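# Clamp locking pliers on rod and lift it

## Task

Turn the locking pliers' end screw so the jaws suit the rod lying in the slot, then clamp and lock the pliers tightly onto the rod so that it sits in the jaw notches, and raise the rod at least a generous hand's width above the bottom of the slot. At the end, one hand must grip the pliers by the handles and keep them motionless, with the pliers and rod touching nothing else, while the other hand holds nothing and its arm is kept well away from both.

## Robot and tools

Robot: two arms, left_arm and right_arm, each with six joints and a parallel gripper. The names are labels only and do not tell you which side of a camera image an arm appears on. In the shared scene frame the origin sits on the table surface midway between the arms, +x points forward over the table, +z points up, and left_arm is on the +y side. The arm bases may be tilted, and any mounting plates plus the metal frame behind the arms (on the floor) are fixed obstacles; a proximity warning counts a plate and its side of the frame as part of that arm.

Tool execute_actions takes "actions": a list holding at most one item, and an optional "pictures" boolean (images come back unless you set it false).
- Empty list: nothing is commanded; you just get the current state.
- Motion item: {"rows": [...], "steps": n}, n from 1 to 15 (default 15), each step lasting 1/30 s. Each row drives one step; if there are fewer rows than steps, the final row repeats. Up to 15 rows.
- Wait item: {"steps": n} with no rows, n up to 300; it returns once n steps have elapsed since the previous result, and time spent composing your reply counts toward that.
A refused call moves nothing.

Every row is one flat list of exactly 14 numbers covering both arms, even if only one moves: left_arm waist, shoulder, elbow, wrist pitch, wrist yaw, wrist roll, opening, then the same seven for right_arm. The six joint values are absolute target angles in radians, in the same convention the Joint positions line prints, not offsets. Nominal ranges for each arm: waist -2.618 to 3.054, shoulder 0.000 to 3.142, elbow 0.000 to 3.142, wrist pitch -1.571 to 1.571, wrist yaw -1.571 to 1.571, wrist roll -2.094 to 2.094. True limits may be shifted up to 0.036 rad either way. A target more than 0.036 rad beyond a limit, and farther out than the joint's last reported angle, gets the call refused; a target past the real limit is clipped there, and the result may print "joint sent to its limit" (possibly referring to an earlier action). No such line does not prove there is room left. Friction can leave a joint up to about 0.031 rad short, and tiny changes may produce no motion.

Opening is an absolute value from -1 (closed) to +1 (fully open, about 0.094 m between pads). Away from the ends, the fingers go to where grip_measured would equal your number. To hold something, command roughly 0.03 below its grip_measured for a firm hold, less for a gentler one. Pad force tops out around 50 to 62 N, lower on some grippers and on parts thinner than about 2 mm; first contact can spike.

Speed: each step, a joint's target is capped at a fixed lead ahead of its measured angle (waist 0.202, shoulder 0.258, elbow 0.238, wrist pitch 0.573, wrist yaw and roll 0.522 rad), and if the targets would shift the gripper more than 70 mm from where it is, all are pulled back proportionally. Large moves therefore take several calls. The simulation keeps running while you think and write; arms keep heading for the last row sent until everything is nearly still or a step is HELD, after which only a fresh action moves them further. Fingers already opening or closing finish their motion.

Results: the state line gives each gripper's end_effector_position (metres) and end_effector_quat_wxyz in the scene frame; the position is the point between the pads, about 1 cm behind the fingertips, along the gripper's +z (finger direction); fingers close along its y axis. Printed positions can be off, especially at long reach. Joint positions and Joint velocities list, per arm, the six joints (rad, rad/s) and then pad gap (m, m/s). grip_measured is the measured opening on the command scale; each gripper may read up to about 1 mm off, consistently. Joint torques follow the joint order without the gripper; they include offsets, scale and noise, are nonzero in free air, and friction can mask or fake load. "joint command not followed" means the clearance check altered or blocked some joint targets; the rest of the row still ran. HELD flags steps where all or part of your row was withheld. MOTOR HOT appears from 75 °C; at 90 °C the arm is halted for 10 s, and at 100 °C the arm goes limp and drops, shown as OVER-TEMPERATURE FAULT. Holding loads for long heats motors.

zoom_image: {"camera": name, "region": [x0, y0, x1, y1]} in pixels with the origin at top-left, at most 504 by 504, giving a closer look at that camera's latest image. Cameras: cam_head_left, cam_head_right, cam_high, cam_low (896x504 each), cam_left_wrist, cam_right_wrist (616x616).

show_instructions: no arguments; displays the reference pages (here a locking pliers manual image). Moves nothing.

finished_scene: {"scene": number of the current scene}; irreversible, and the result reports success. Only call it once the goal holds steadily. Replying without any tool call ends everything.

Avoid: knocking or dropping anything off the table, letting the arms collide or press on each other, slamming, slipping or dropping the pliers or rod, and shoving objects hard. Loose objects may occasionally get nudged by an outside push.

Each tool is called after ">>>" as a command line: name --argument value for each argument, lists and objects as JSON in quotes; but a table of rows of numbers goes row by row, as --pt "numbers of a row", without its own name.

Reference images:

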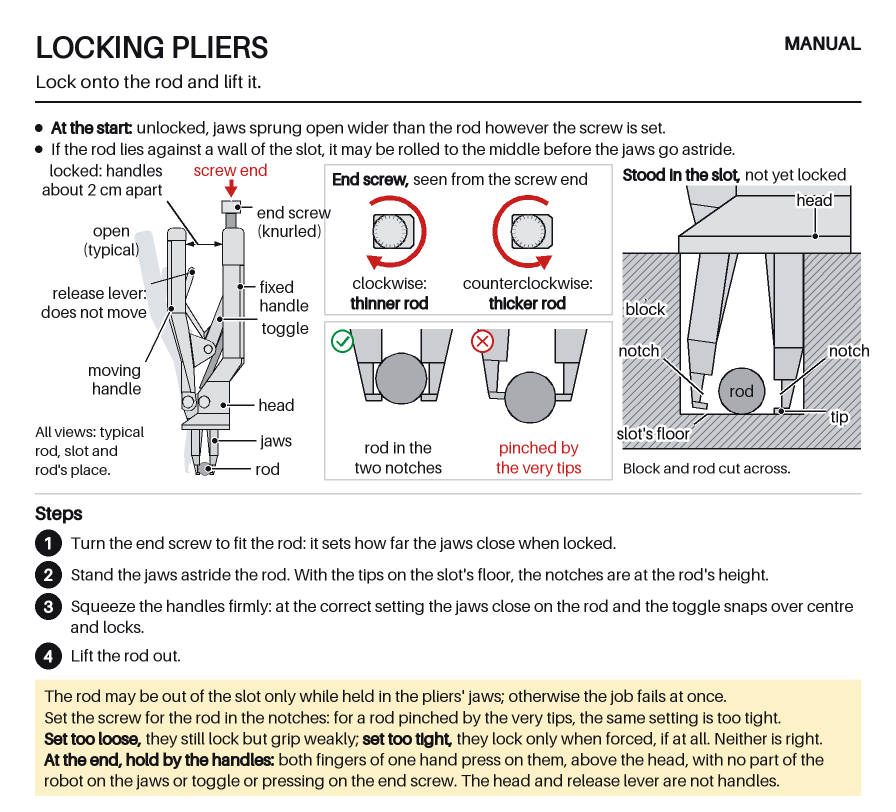

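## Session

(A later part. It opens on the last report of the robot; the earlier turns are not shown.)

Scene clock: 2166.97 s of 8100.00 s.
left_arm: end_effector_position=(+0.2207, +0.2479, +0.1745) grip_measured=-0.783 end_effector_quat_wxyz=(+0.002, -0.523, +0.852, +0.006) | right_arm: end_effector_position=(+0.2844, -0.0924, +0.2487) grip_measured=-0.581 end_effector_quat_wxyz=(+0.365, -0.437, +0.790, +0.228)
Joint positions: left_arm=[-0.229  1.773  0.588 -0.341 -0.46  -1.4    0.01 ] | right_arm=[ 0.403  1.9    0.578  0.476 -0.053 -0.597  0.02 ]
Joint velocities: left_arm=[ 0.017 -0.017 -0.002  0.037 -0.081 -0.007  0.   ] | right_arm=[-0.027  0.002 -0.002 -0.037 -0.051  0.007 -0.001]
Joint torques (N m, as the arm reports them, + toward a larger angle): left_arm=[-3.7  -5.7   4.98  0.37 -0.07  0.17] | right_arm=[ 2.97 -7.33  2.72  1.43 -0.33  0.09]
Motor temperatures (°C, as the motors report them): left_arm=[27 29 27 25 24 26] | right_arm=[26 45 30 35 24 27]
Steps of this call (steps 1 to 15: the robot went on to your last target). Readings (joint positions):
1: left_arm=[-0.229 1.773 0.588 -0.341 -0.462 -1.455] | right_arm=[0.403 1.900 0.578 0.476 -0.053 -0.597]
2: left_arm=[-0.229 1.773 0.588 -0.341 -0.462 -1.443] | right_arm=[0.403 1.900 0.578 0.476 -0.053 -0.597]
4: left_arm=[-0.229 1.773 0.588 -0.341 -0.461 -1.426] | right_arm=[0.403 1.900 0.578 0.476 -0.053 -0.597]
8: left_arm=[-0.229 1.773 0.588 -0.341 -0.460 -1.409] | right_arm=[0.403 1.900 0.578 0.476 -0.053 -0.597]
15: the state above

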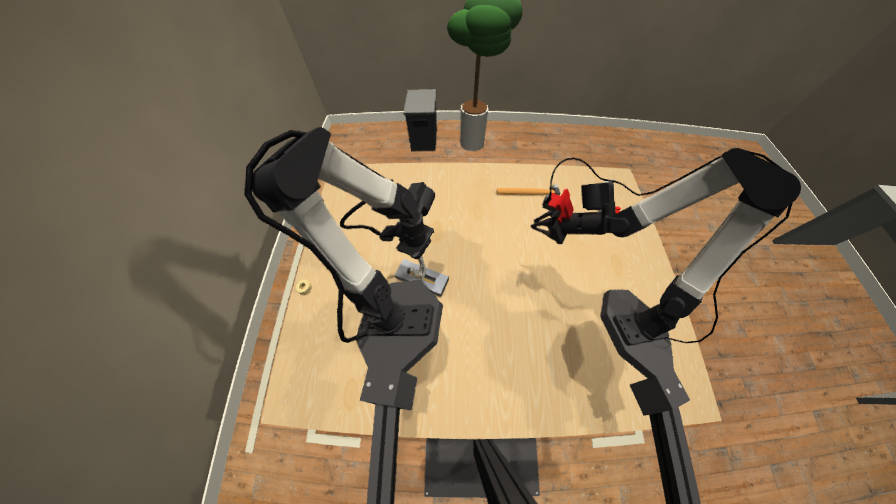

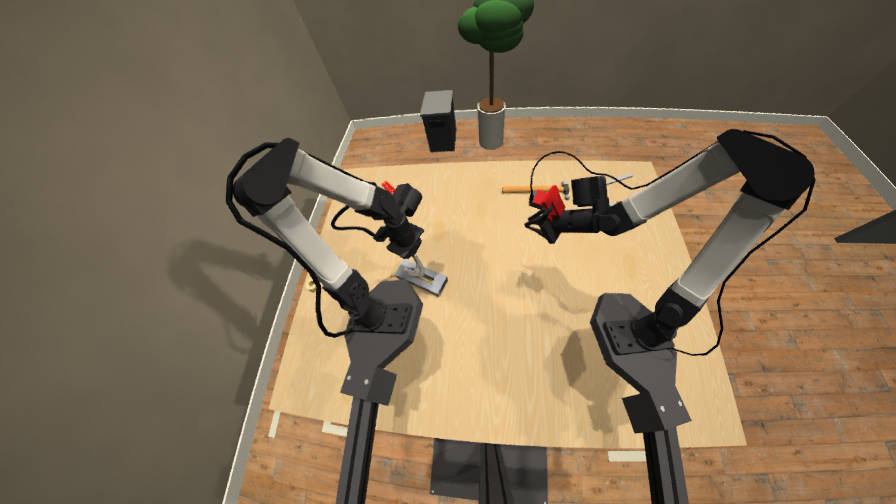

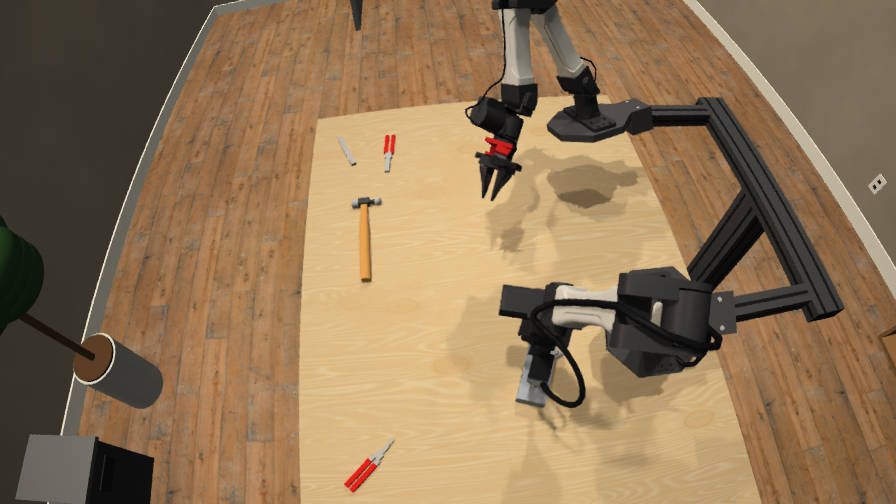

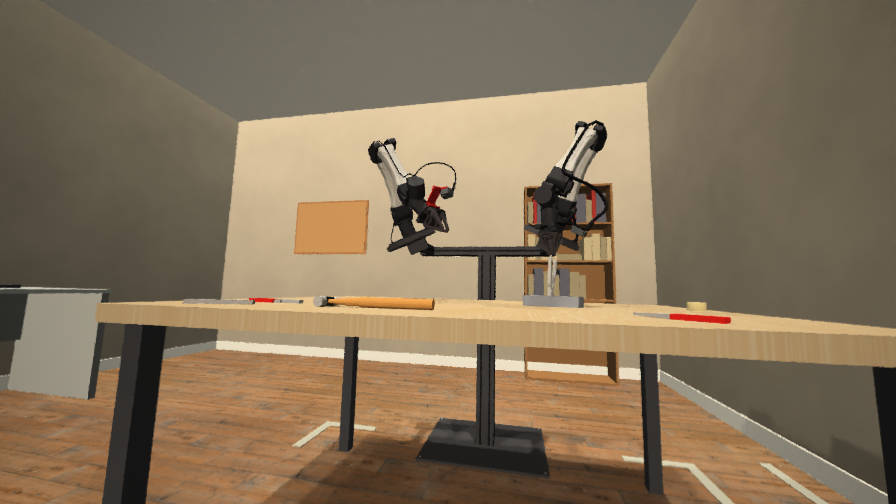

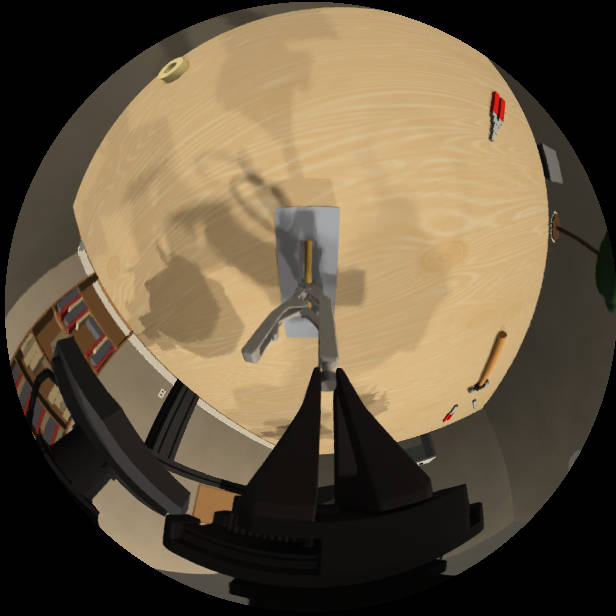

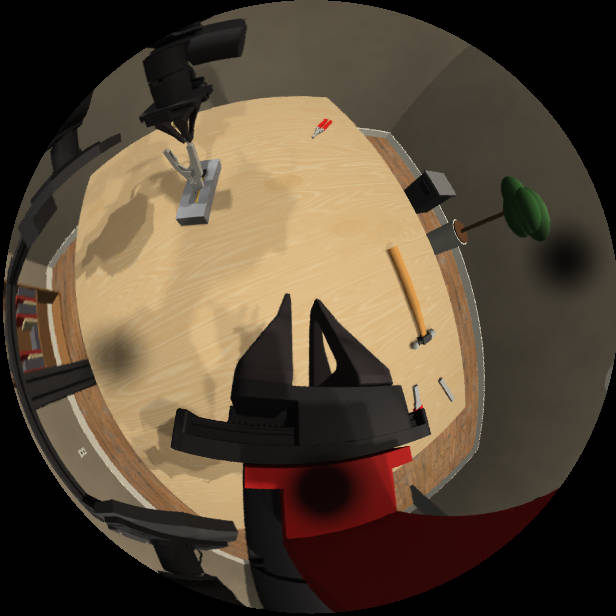

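>>> execute_actions --actions '[{"rows":[[-0.23,1.79,0.6,-0.322,-0.46,-1.39,-0.797,0.4,1.895,0.55,0.455,-0.05,-0.6,-0.58],[-0.23,1.79,0.6,-0.322,-0.46,-1.39,-0.797,0.4,1.895,0.55,0.455,-0.05,-0.6,-0.58],[-0.23,1.79,0.6,-0.322,-0.46,-1.39,-0.797,0.4,1.895,0.55,0.455,-0.05,-0.6,-0.58],[-0.23,1.79,0.6,-0.322,-0.46,-1.39,-0.79,0.4,1.895,0.55,0.455,-0.05,-0.6,-0.58],[-0.23,1.79,0.6,-0.322,-0.46,-1.39,-0.785,0.4,1.895,0.55,0.455,-0.05,-0.6,-0.58],[-0.23,1.79,0.6,-0.322,-0.46,-1.39,-0.78,0.4,1.895,0.55,0.455,-0.05,-0.6,-0.58],[-0.23,1.79,0.6,-0.322,-0.46,-1.39,-0.775,0.4,1.895,0.55,0.455,-0.05,-0.6,-0.58],[-0.23,1.79,0.6,-0.322,-0.46,-1.39,-0.77,0.4,1.895,0.55,0.455,-0.05,-0.6,-0.58],[-0.23,1.79,0.6,-0.322,-0.46,-1.39,-0.76,0.4,1.895,0.55,0.455,-0.05,-0.6,-0.58],[-0.23,1.79,0.6,-0.322,-0.46,-1.39,-0.75,0.4,1.895,0.55,0.455,-0.05,-0.6,-0.58],[-0.23,1.79,0.6,-0.322,-0.46,-1.39,-0.73,0.4,1.895,0.55,0.455,-0.05,-0.6,-0.58],[-0.23,1.79,0.6,-0.322,-0.46,-1.39,-0.71,0.4,1.895,0.55,0.455,-0.05,-0.6,-0.58],[-0.23,1.79,0.6,-0.322,-0.46,-1.39,-0.68,0.4,1.895,0.55,0.455,-0.05,-0.6,-0.58],[-0.23,1.79,0.6,-0.322,-0.46,-1.39,-0.64,0.4,1.895,0.55,0.455,-0.05,-0.6,-0.58],[-0.23,1.79,0.6,-0.322,-0.46,-1.39,-0.6,0.4,1.895,0.55,0.455,-0.05,-0.6,-0.58]],"steps":15}]' --pictures false

>>> execute_actions --actions '[{"rows":[[-0.23,1.79,0.6,-0.322,-0.46,-1.39,-0.3,0.4,1.895,0.55,0.455,-0.05,-0.6,-0.58],[-0.23,1.79,0.6,-0.322,-0.46,-1.39,0.0,0.4,1.895,0.55,0.455,-0.05,-0.6,-0.58],[-0.23,1.79,0.6,-0.322,-0.46,-1.39,0.4,0.4,1.895,0.55,0.455,-0.05,-0.6,-0.58],[-0.23,1.79,0.6,-0.322,-0.46,-1.39,0.95,0.4,1.895,0.55,0.455,-0.05,-0.6,-0.58]],"steps":15}]'

>>> zoom_image --camera "cam_low" --region '[490, 220, 620, 320]'

Scene clock: 2184.30 s of 8100.00 s.
left_arm: end_effector_position=(+0.2218, +0.2476, +0.1745) grip_measured=-0.621 end_effector_quat_wxyz=(+0.004, -0.522, +0.853, +0.004) | right_arm: end_effector_position=(+0.2844, -0.0924, +0.2487) grip_measured=-0.581 end_effector_quat_wxyz=(+0.365, -0.437, +0.790, +0.228)
Joint positions: left_arm=[-0.229  1.773  0.588 -0.335 -0.46  -1.396  0.018] | right_arm=[ 0.403  1.9    0.578  0.476 -0.053 -0.597  0.02 ]
Joint velocities: left_arm=[ 0.007 -0.002  0.002  0.007  0.007 -0.022  0.038] | right_arm=[-0.002 -0.012  0.027 -0.022  0.051 -0.037 -0.   ]
Joint torques (N m, as the arm reports them, + toward a larger angle): left_arm=[-3.17 -5.71  4.99  0.44 -0.07  0.17] | right_arm=[ 2.96 -7.44  2.56  1.46 -0.3   0.03]
Motor temperatures (°C, as the motors report them): left_arm=[27 28 27 25 24 26] | right_arm=[26 45 30 35 24 27]
Steps of this call (steps 1 to 15: the robot went on to your last target; steps 16 to 505: nothing new was sent; steps 506 to 520: all 15 steps of this action). Readings (joint positions):
506: left_arm=[-0.229 1.773 0.588 -0.340 -0.460 -1.398] | right_arm=[0.403 1.900 0.578 0.476 -0.053 -0.597]
507: left_arm=[-0.229 1.773 0.588 -0.339 -0.460 -1.398] | right_arm=[0.403 1.900 0.578 0.476 -0.053 -0.597]
509: left_arm=[-0.229 1.773 0.588 -0.339 -0.460 -1.398] | right_arm=[0.403 1.900 0.578 0.476 -0.053 -0.597]
513: left_arm=[-0.229 1.773 0.588 -0.339 -0.460 -1.397] | right_arm=[0.403 1.900 0.578 0.476 -0.053 -0.597]
520: the state above

Scene clock: 2184.80 s of 8100.00 s.
left_arm: end_effector_position=(+0.2220, +0.2475, +0.1745) grip_measured=+0.948 end_effector_quat_wxyz=(+0.004, -0.522, +0.853, +0.004) | right_arm: end_effector_position=(+0.2844, -0.0924, +0.2487) grip_measured=-0.581 end_effector_quat_wxyz=(+0.365, -0.437, +0.790, +0.228)
Joint positions: left_arm=[-0.229  1.773  0.588 -0.335 -0.46  -1.396  0.092] | right_arm=[ 0.403  1.9    0.578  0.476 -0.053 -0.597  0.02 ]
Joint velocities: left_arm=[-0.012 -0.007 -0.002 -0.007 -0.007  0.007  0.   ] | right_arm=[ 0.007 -0.002  0.017 -0.007 -0.007  0.022  0.   ]
Joint torques (N m, as the arm reports them, + toward a larger angle): left_arm=[-3.17 -5.71  4.99  0.46 -0.06  0.16] | right_arm=[ 2.99 -7.47  2.73  1.5  -0.33  0.03]
Motor temperatures (°C, as the motors report them): left_arm=[27 28 27 25 24 26] | right_arm=[26 45 30 35 24 27]
Steps of this call (steps 1 to 15: all 15 steps of this action). Readings (joint positions):
1: left_arm=[-0.229 1.773 0.588 -0.335 -0.460 -1.396] | right_arm=[0.403 1.900 0.578 0.476 -0.053 -0.597]
2: left_arm=[-0.229 1.773 0.588 -0.335 -0.460 -1.396] | right_arm=[0.403 1.900 0.578 0.476 -0.053 -0.597]
4: left_arm=[-0.229 1.773 0.588 -0.335 -0.460 -1.396] | right_arm=[0.403 1.900 0.578 0.476 -0.053 -0.597]
8: left_arm=[-0.229 1.773 0.588 -0.335 -0.460 -1.396] | right_arm=[0.403 1.900 0.578 0.476 -0.053 -0.597]
15: the state above

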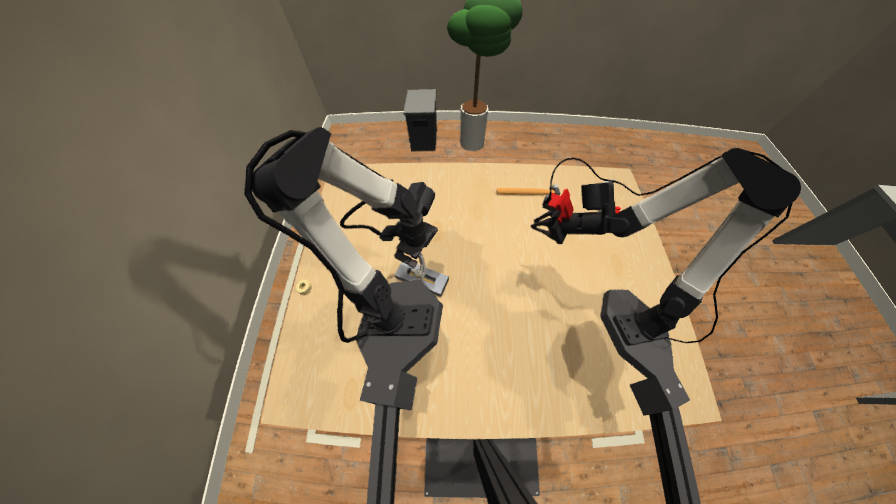

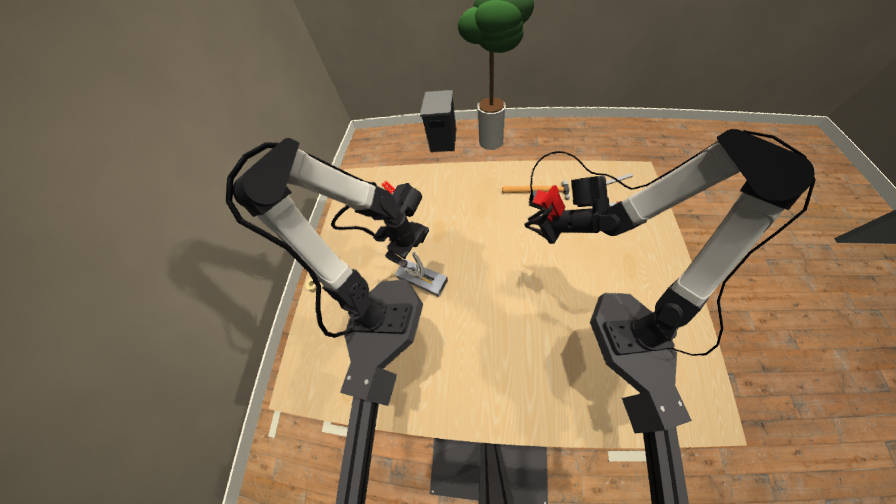

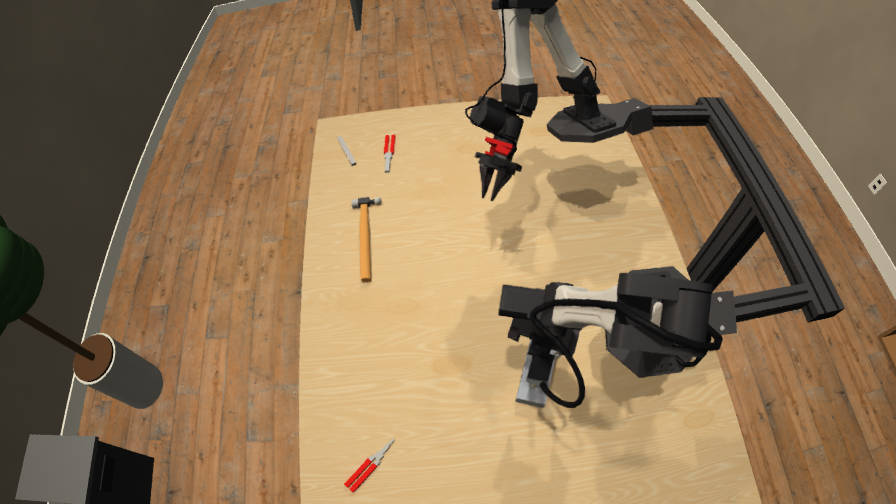

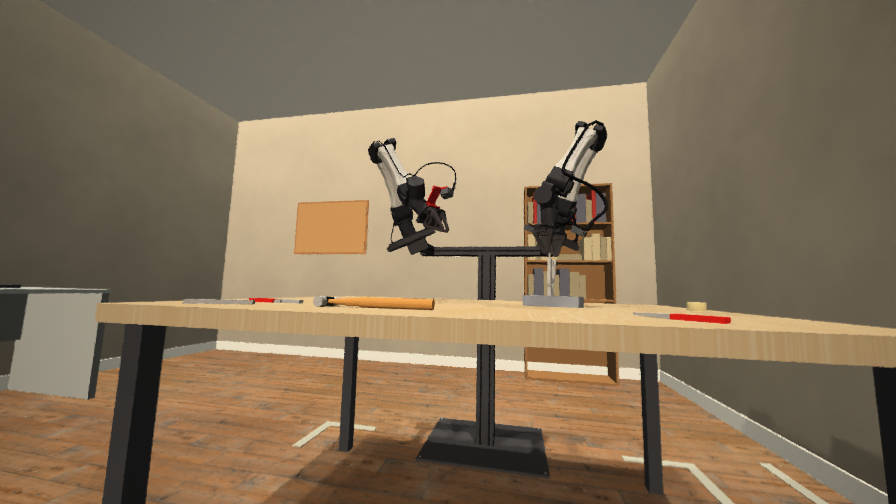

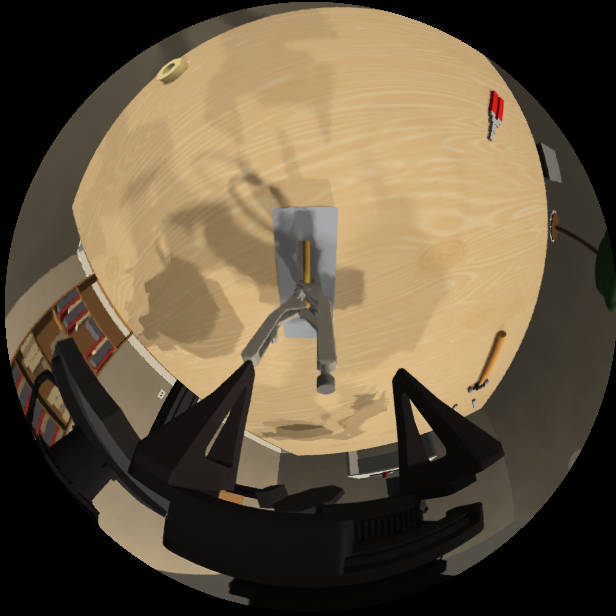

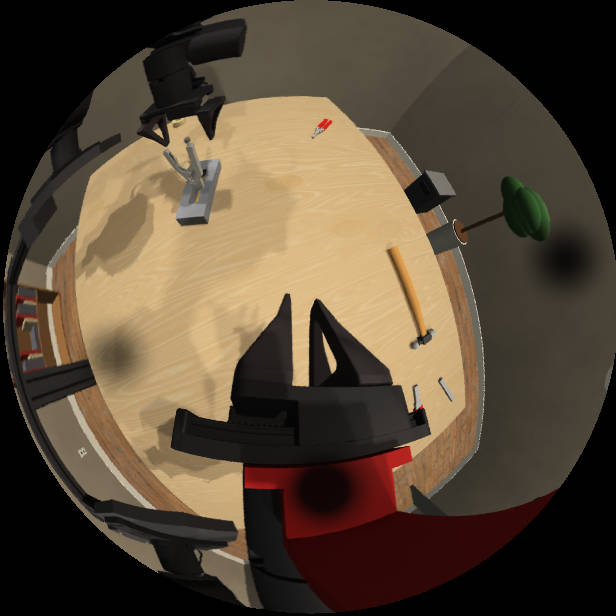

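Region (490, 220, 620, 320) of cam_low's 896x504 image, scaled by 3.877, with more detail than that image has; it fills the top 388 rows of this view, and the rest is white.

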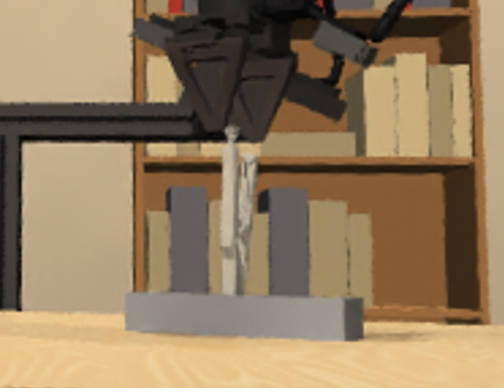

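>>> execute_actions --actions '[{"rows":[[-0.22,1.75,0.58,-0.322,-0.45,-1.39,0.95,0.4,1.895,0.55,0.455,-0.05,-0.6,-0.58],[-0.215,1.74,0.565,-0.32,-0.445,-1.39,0.95,0.4,1.895,0.55,0.455,-0.05,-0.6,-0.58],[-0.21,1.73,0.55,-0.315,-0.44,-1.39,0.95,0.4,1.895,0.55,0.455,-0.05,-0.6,-0.58],[-0.205,1.72,0.535,-0.31,-0.436,-1.39,0.95,0.4,1.895,0.55,0.455,-0.05,-0.6,-0.58],[-0.2,1.712,0.52,-0.305,-0.436,-1.39,0.95,0.4,1.895,0.55,0.455,-0.05,-0.6,-0.58],[-0.195,1.706,0.505,-0.3,-0.436,-1.39,0.95,0.4,1.895,0.55,0.455,-0.05,-0.6,-0.58],[-0.192,1.706,0.492,-0.3,-0.436,-1.39,0.95,0.4,1.895,0.55,0.455,-0.05,-0.6,-0.58]],"steps":15}]' --pictures false

>>> execute_actions --actions '[{"steps":10}]'

Scene clock: 2191.90 s of 8100.00 s.
left_arm: end_effector_position=(+0.2019, +0.2564, +0.1725) grip_measured=+0.948 end_effector_quat_wxyz=(-0.004, -0.531, +0.847, +0.004) | right_arm: end_effector_position=(+0.2844, -0.0924, +0.2487) grip_measured=-0.581 end_effector_quat_wxyz=(+0.365, -0.437, +0.790, +0.228)
Joint positions: left_arm=[-0.205  1.716  0.507 -0.311 -0.447 -1.396  0.092] | right_arm=[ 0.403  1.9    0.578  0.476 -0.053 -0.597  0.02 ]
Joint velocities: left_arm=[ 0.012  0.012 -0.002  0.007 -0.022 -0.066 -0.   ] | right_arm=[-0.012  0.002 -0.017 -0.007 -0.051 -0.022 -0.   ]
Joint torques (N m, as the arm reports them, + toward a larger angle): left_arm=[-1.91 -7.55  2.42  0.41  0.05  0.16] | right_arm=[ 3.1  -7.29  2.82  1.49 -0.3   0.04]
Motor temperatures (°C, as the motors report them): left_arm=[27 28 27 25 24 26] | right_arm=[26 45 30 35 24 27]
Steps of this call (steps 1 to 15: the robot went on to your last target; steps 16 to 198: nothing new was sent; steps 199 to 213: all 15 steps of this action). Readings (joint positions):
199: left_arm=[-0.229 1.772 0.588 -0.335 -0.460 -1.396] | right_arm=[0.403 1.900 0.578 0.476 -0.053 -0.597]
200: left_arm=[-0.229 1.768 0.588 -0.335 -0.459 -1.396] | right_arm=[0.403 1.900 0.578 0.476 -0.053 -0.597]
202: left_arm=[-0.227 1.750 0.578 -0.326 -0.455 -1.396] | right_arm=[0.403 1.900 0.578 0.476 -0.053 -0.597]
206: left_arm=[-0.209 1.716 0.528 -0.312 -0.451 -1.396] | right_arm=[0.403 1.900 0.578 0.476 -0.053 -0.597]
213: the state above

Scene clock: 2192.23 s of 8100.00 s.
left_arm: end_effector_position=(+0.2019, +0.2563, +0.1725) grip_measured=+0.948 end_effector_quat_wxyz=(-0.004, -0.531, +0.847, +0.004) | right_arm: end_effector_position=(+0.2844, -0.0924, +0.2487) grip_measured=-0.581 end_effector_quat_wxyz=(+0.365, -0.437, +0.790, +0.228)
Joint positions: left_arm=[-0.205  1.716  0.507 -0.311 -0.447 -1.396  0.092] | right_arm=[ 0.403  1.9    0.578  0.476 -0.053 -0.597  0.02 ]
Joint velocities: left_arm=[-0.002  0.002 -0.032 -0.022  0.022  0.022  0.   ] | right_arm=[-0.002 -0.012 -0.022 -0.051  0.037 -0.037  0.   ]
Joint torques (N m, as the arm reports them, + toward a larger angle): left_arm=[-1.89 -7.57  2.43  0.42  0.04  0.16] | right_arm=[ 3.07 -7.41  2.64  1.5  -0.28  0.04]
Motor temperatures (°C, as the motors report them): left_arm=[27 28 27 25 24 26] | right_arm=[26 45 30 35 24 27]
Steps of this call (steps 1 to 10: the robot went on to your last target). Readings (joint positions):
1: left_arm=[-0.205 1.716 0.507 -0.311 -0.447 -1.396] | right_arm=[0.403 1.900 0.578 0.476 -0.053 -0.597]
2: left_arm=[-0.205 1.716 0.507 -0.311 -0.447 -1.396] | right_arm=[0.403 1.900 0.578 0.476 -0.053 -0.597]
4: left_arm=[-0.205 1.716 0.507 -0.311 -0.447 -1.396] | right_arm=[0.403 1.900 0.578 0.476 -0.053 -0.597]
8: left_arm=[-0.205 1.716 0.507 -0.311 -0.447 -1.396] | right_arm=[0.403 1.900 0.578 0.476 -0.053 -0.597]
10: the state above

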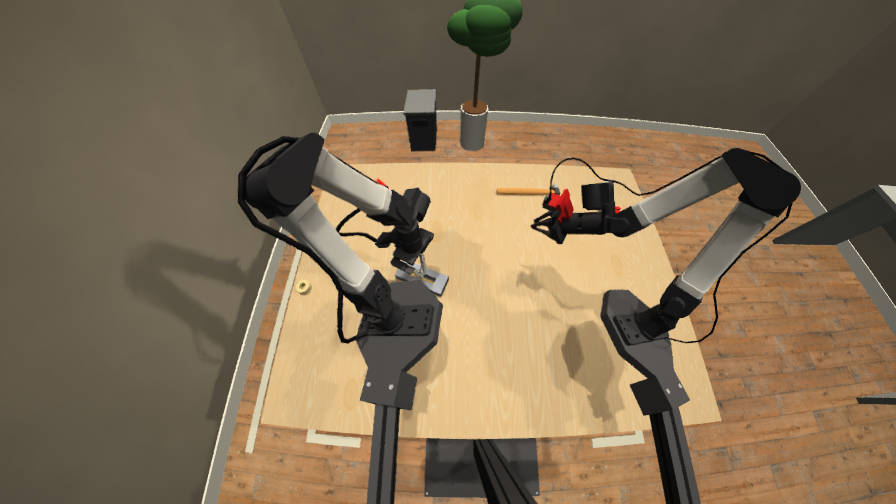

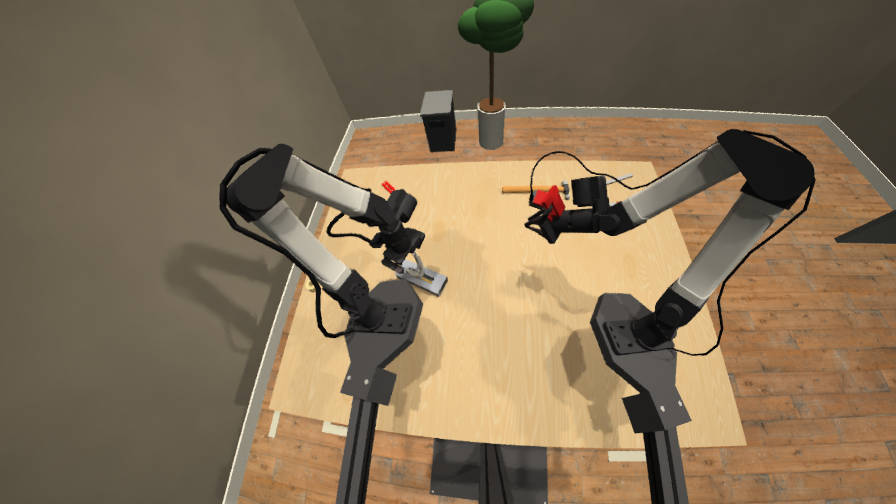

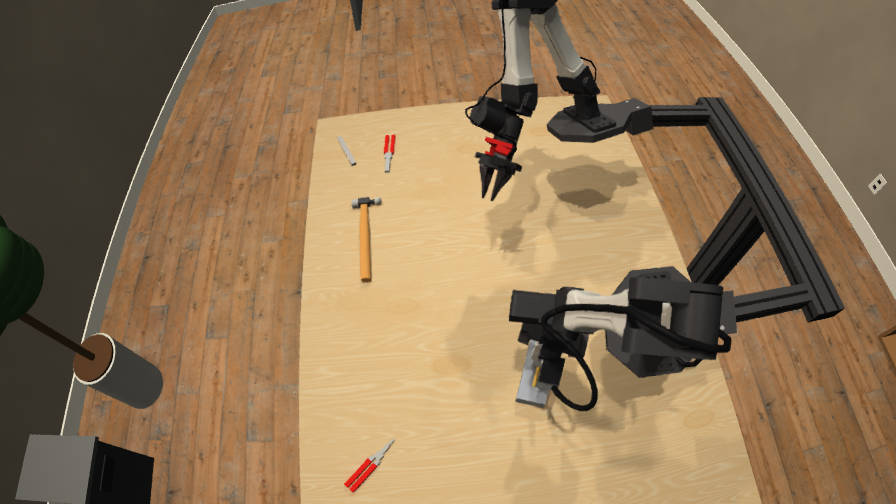

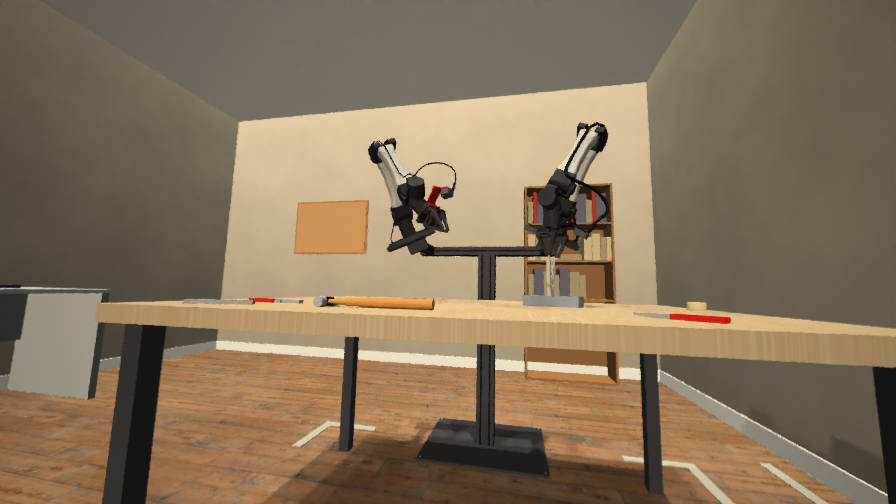

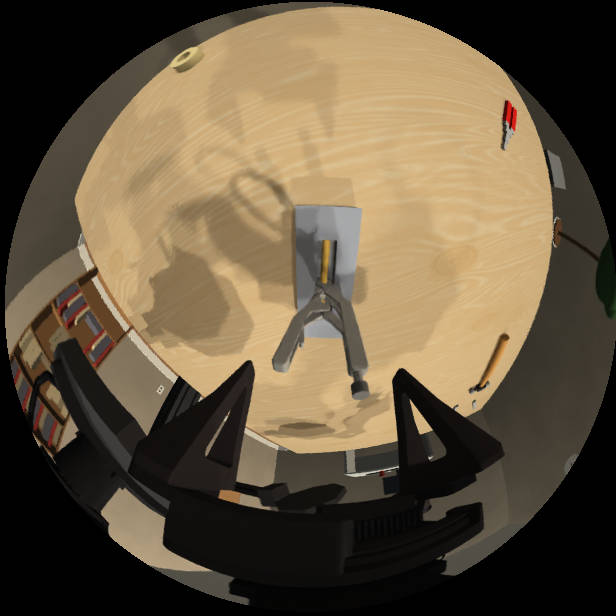

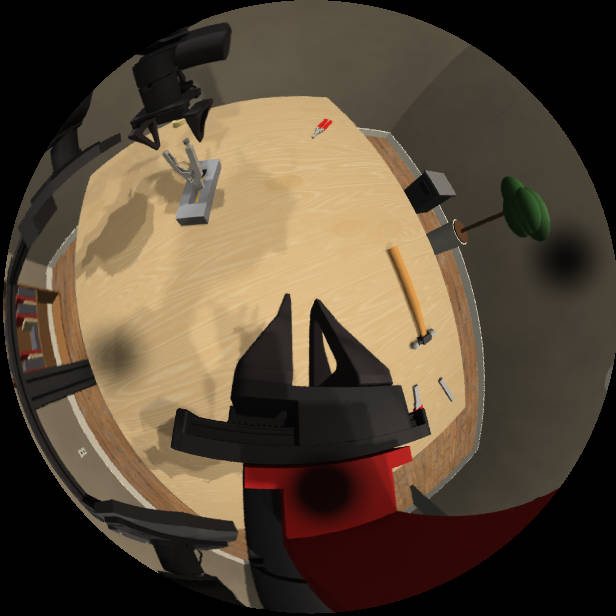

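>>> execute_actions --actions '[{"rows":[[-0.192,1.73,0.49,-0.305,-0.436,-1.39,0.95,0.4,1.895,0.55,0.455,-0.05,-0.6,-0.58],[-0.192,1.74,0.488,-0.29,-0.436,-1.385,0.95,0.4,1.895,0.55,0.455,-0.05,-0.6,-0.58],[-0.19,1.75,0.486,-0.275,-0.436,-1.38,0.95,0.4,1.895,0.55,0.455,-0.05,-0.6,-0.58],[-0.186,1.76,0.484,-0.26,-0.436,-1.375,0.95,0.4,1.895,0.55,0.455,-0.05,-0.6,-0.58],[-0.182,1.77,0.482,-0.245,-0.436,-1.37,0.95,0.4,1.895,0.55,0.455,-0.05,-0.6,-0.58],[-0.178,1.78,0.48,-0.23,-0.436,-1.365,0.95,0.4,1.895,0.55,0.455,-0.05,-0.6,-0.58],[-0.174,1.79,0.478,-0.215,-0.436,-1.36,0.95,0.4,1.895,0.55,0.455,-0.05,-0.6,-0.58],[-0.17,1.80,0.476,-0.2,-0.436,-1.355,0.95,0.4,1.895,0.55,0.455,-0.05,-0.6,-0.58],[-0.166,1.81,0.474,-0.186,-0.436,-1.35,0.95,0.4,1.895,0.55,0.455,-0.05,-0.6,-0.58],[-0.162,1.82,0.472,-0.173,-0.436,-1.35,0.95,0.4,1.895,0.55,0.455,-0.05,-0.6,-0.58],[-0.158,1.83,0.47,-0.16,-0.436,-1.35,0.95,0.4,1.895,0.55,0.455,-0.05,-0.6,-0.58],[-0.155,1.84,0.468,-0.15,-0.436,-1.35,0.95,0.4,1.895,0.55,0.455,-0.05,-0.6,-0.58],[-0.153,1.847,0.468,-0.145,-0.436,-1.35,0.95,0.4,1.895,0.55,0.455,-0.05,-0.6,-0.58]],"steps":15}]' --pictures false

>>> execute_actions --actions '[{"steps":12}]'

>>> zoom_image --camera "cam_low" --region '[490, 220, 620, 320]'

Scene clock: 2202.50 s of 8100.00 s.
left_arm: end_effector_position=(+0.1948, +0.2552, +0.1483) grip_measured=+0.948 end_effector_quat_wxyz=(-0.013, -0.529, +0.849, +0.014) | right_arm: end_effector_position=(+0.2844, -0.0924, +0.2487) grip_measured=-0.581 end_effector_quat_wxyz=(+0.365, -0.437, +0.790, +0.228)
Joint positions: left_arm=[-0.167  1.83   0.486 -0.187 -0.446 -1.36   0.092] | right_arm=[ 0.403  1.9    0.578  0.476 -0.053 -0.597  0.02 ]
Joint velocities: left_arm=[ 0.046  0.095 -0.032  0.125  0.037  0.037 -0.001] | right_arm=[-0.017 -0.017  0.002  0.081  0.066  0.066 -0.   ]
Joint torques (N m, as the arm reports them, + toward a larger angle): left_arm=[-2.02 -5.94  1.4   0.44  0.02  0.13] | right_arm=[ 3.03 -7.41  2.71  1.44 -0.29  0.02]
Motor temperatures (°C, as the motors report them): left_arm=[27 29 27 25 24 26] | right_arm=[26 45 30 35 24 27]
Steps of this call (steps 1 to 15: the robot went on to your last target; steps 16 to 293: nothing new was sent; steps 294 to 308: all 15 steps of this action). Readings (joint positions):
294: left_arm=[-0.205 1.716 0.507 -0.311 -0.447 -1.396] | right_arm=[0.403 1.900 0.578 0.476 -0.053 -0.597]
295: left_arm=[-0.205 1.716 0.507 -0.310 -0.447 -1.395] | right_arm=[0.403 1.900 0.578 0.476 -0.053 -0.597]
297: left_arm=[-0.204 1.726 0.507 -0.300 -0.446 -1.391] | right_arm=[0.403 1.900 0.578 0.476 -0.053 -0.597]
301: left_arm=[-0.191 1.766 0.504 -0.259 -0.446 -1.378] | right_arm=[0.403 1.900 0.578 0.476 -0.053 -0.597]
308: the state above

Scene clock: 2202.90 s of 8100.00 s.
left_arm: end_effector_position=(+0.1999, +0.2537, +0.1475) grip_measured=+0.948 end_effector_quat_wxyz=(-0.005, -0.532, +0.847, +0.006) | right_arm: end_effector_position=(+0.2844, -0.0924, +0.2487) grip_measured=-0.581 end_effector_quat_wxyz=(+0.365, -0.437, +0.790, +0.228)
Joint positions: left_arm=[-0.166  1.833  0.485 -0.159 -0.446 -1.356  0.092] | right_arm=[ 0.403  1.9    0.578  0.476 -0.053 -0.597  0.02 ]
Joint velocities: left_arm=[-0.002  0.007 -0.002  0.037 -0.007 -0.022  0.001] | right_arm=[-0.002 -0.017  0.007  0.007 -0.066 -0.007 -0.001]
Joint torques (N m, as the arm reports them, + toward a larger angle): left_arm=[-2.02 -5.75  1.34  0.44  0.04  0.16] | right_arm=[ 2.99 -7.44  2.73  1.45 -0.33  0.  ]
Motor temperatures (°C, as the motors report them): left_arm=[27 29 27 25 24 26] | right_arm=[26 45 30 35 24 27]
Steps of this call (steps 1 to 12: the robot went on to your last target). Readings (joint positions):
1: left_arm=[-0.166 1.832 0.486 -0.182 -0.446 -1.360] | right_arm=[0.403 1.900 0.578 0.476 -0.053 -0.597]
2: left_arm=[-0.166 1.833 0.485 -0.179 -0.446 -1.359] | right_arm=[0.403 1.900 0.578 0.476 -0.053 -0.597]
4: left_arm=[-0.166 1.833 0.485 -0.171 -0.446 -1.358] | right_arm=[0.403 1.900 0.578 0.476 -0.053 -0.597]
8: left_arm=[-0.166 1.833 0.485 -0.162 -0.446 -1.357] | right_arm=[0.403 1.900 0.578 0.476 -0.053 -0.597]
12: the state above

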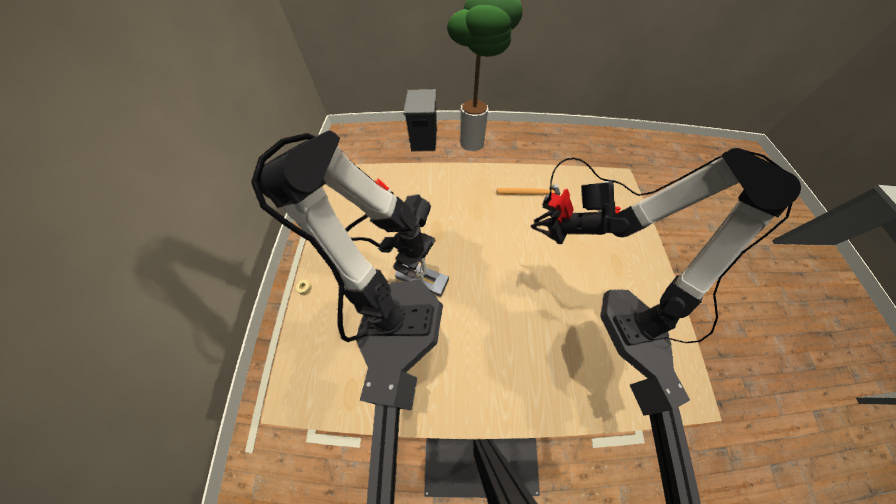

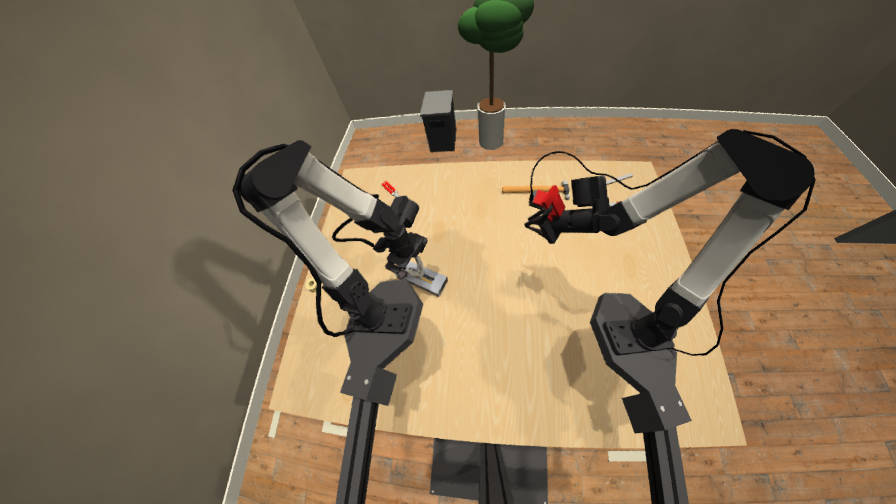

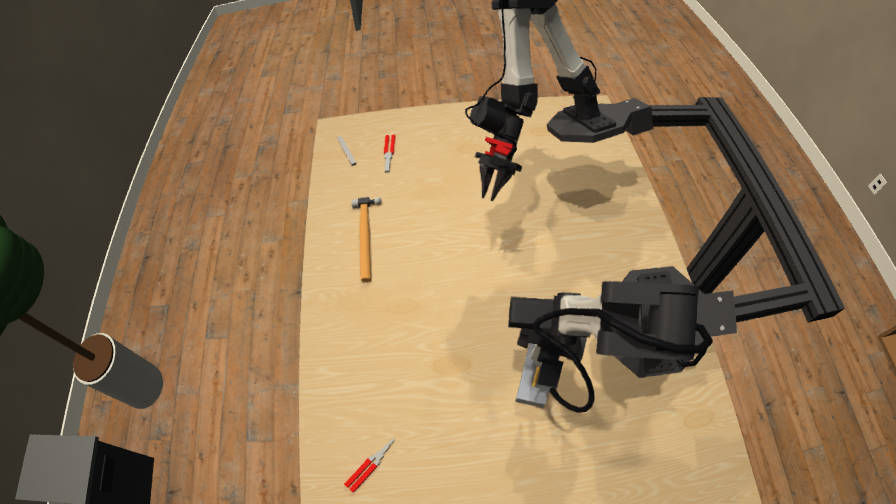

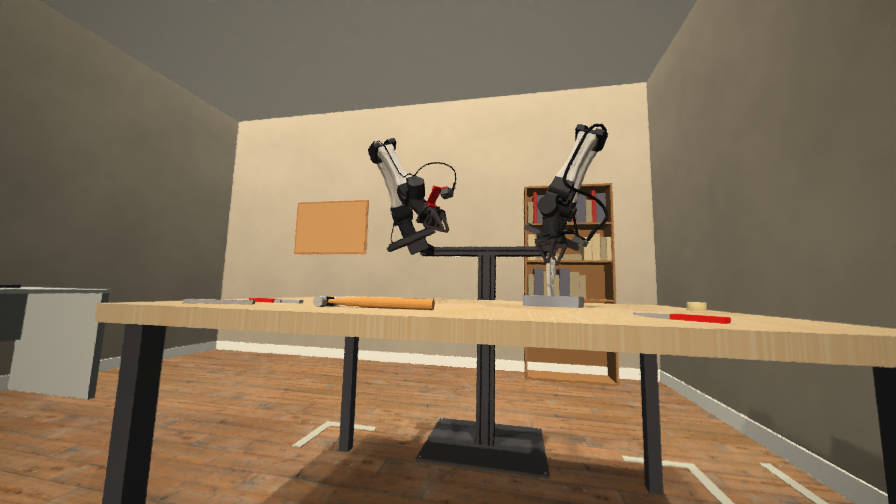

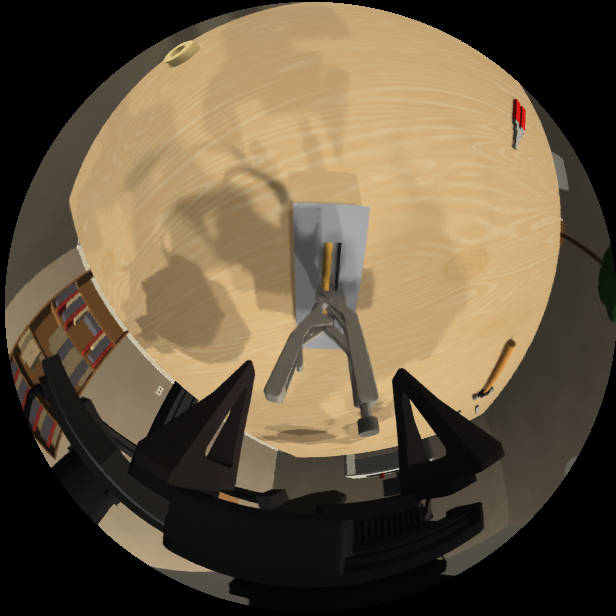

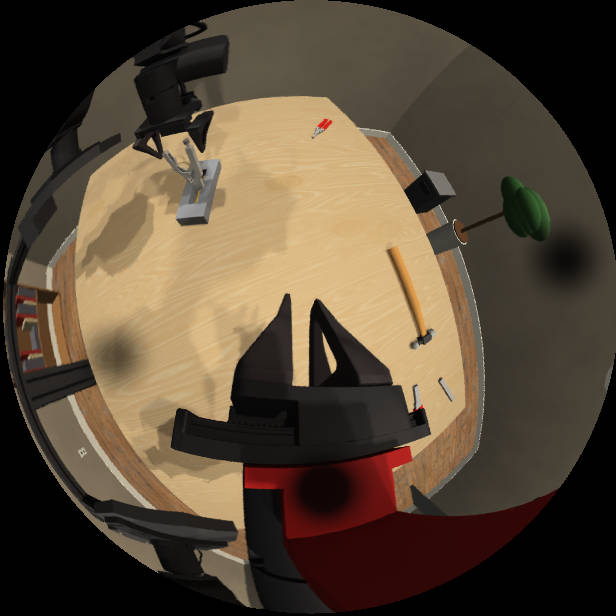

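Region (490, 220, 620, 320) of cam_low's 896x504 image, scaled by 3.877, with more detail than that image has; it fills the top 388 rows of this view, and the rest is white.

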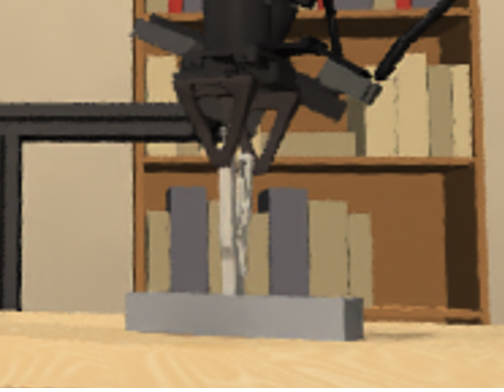

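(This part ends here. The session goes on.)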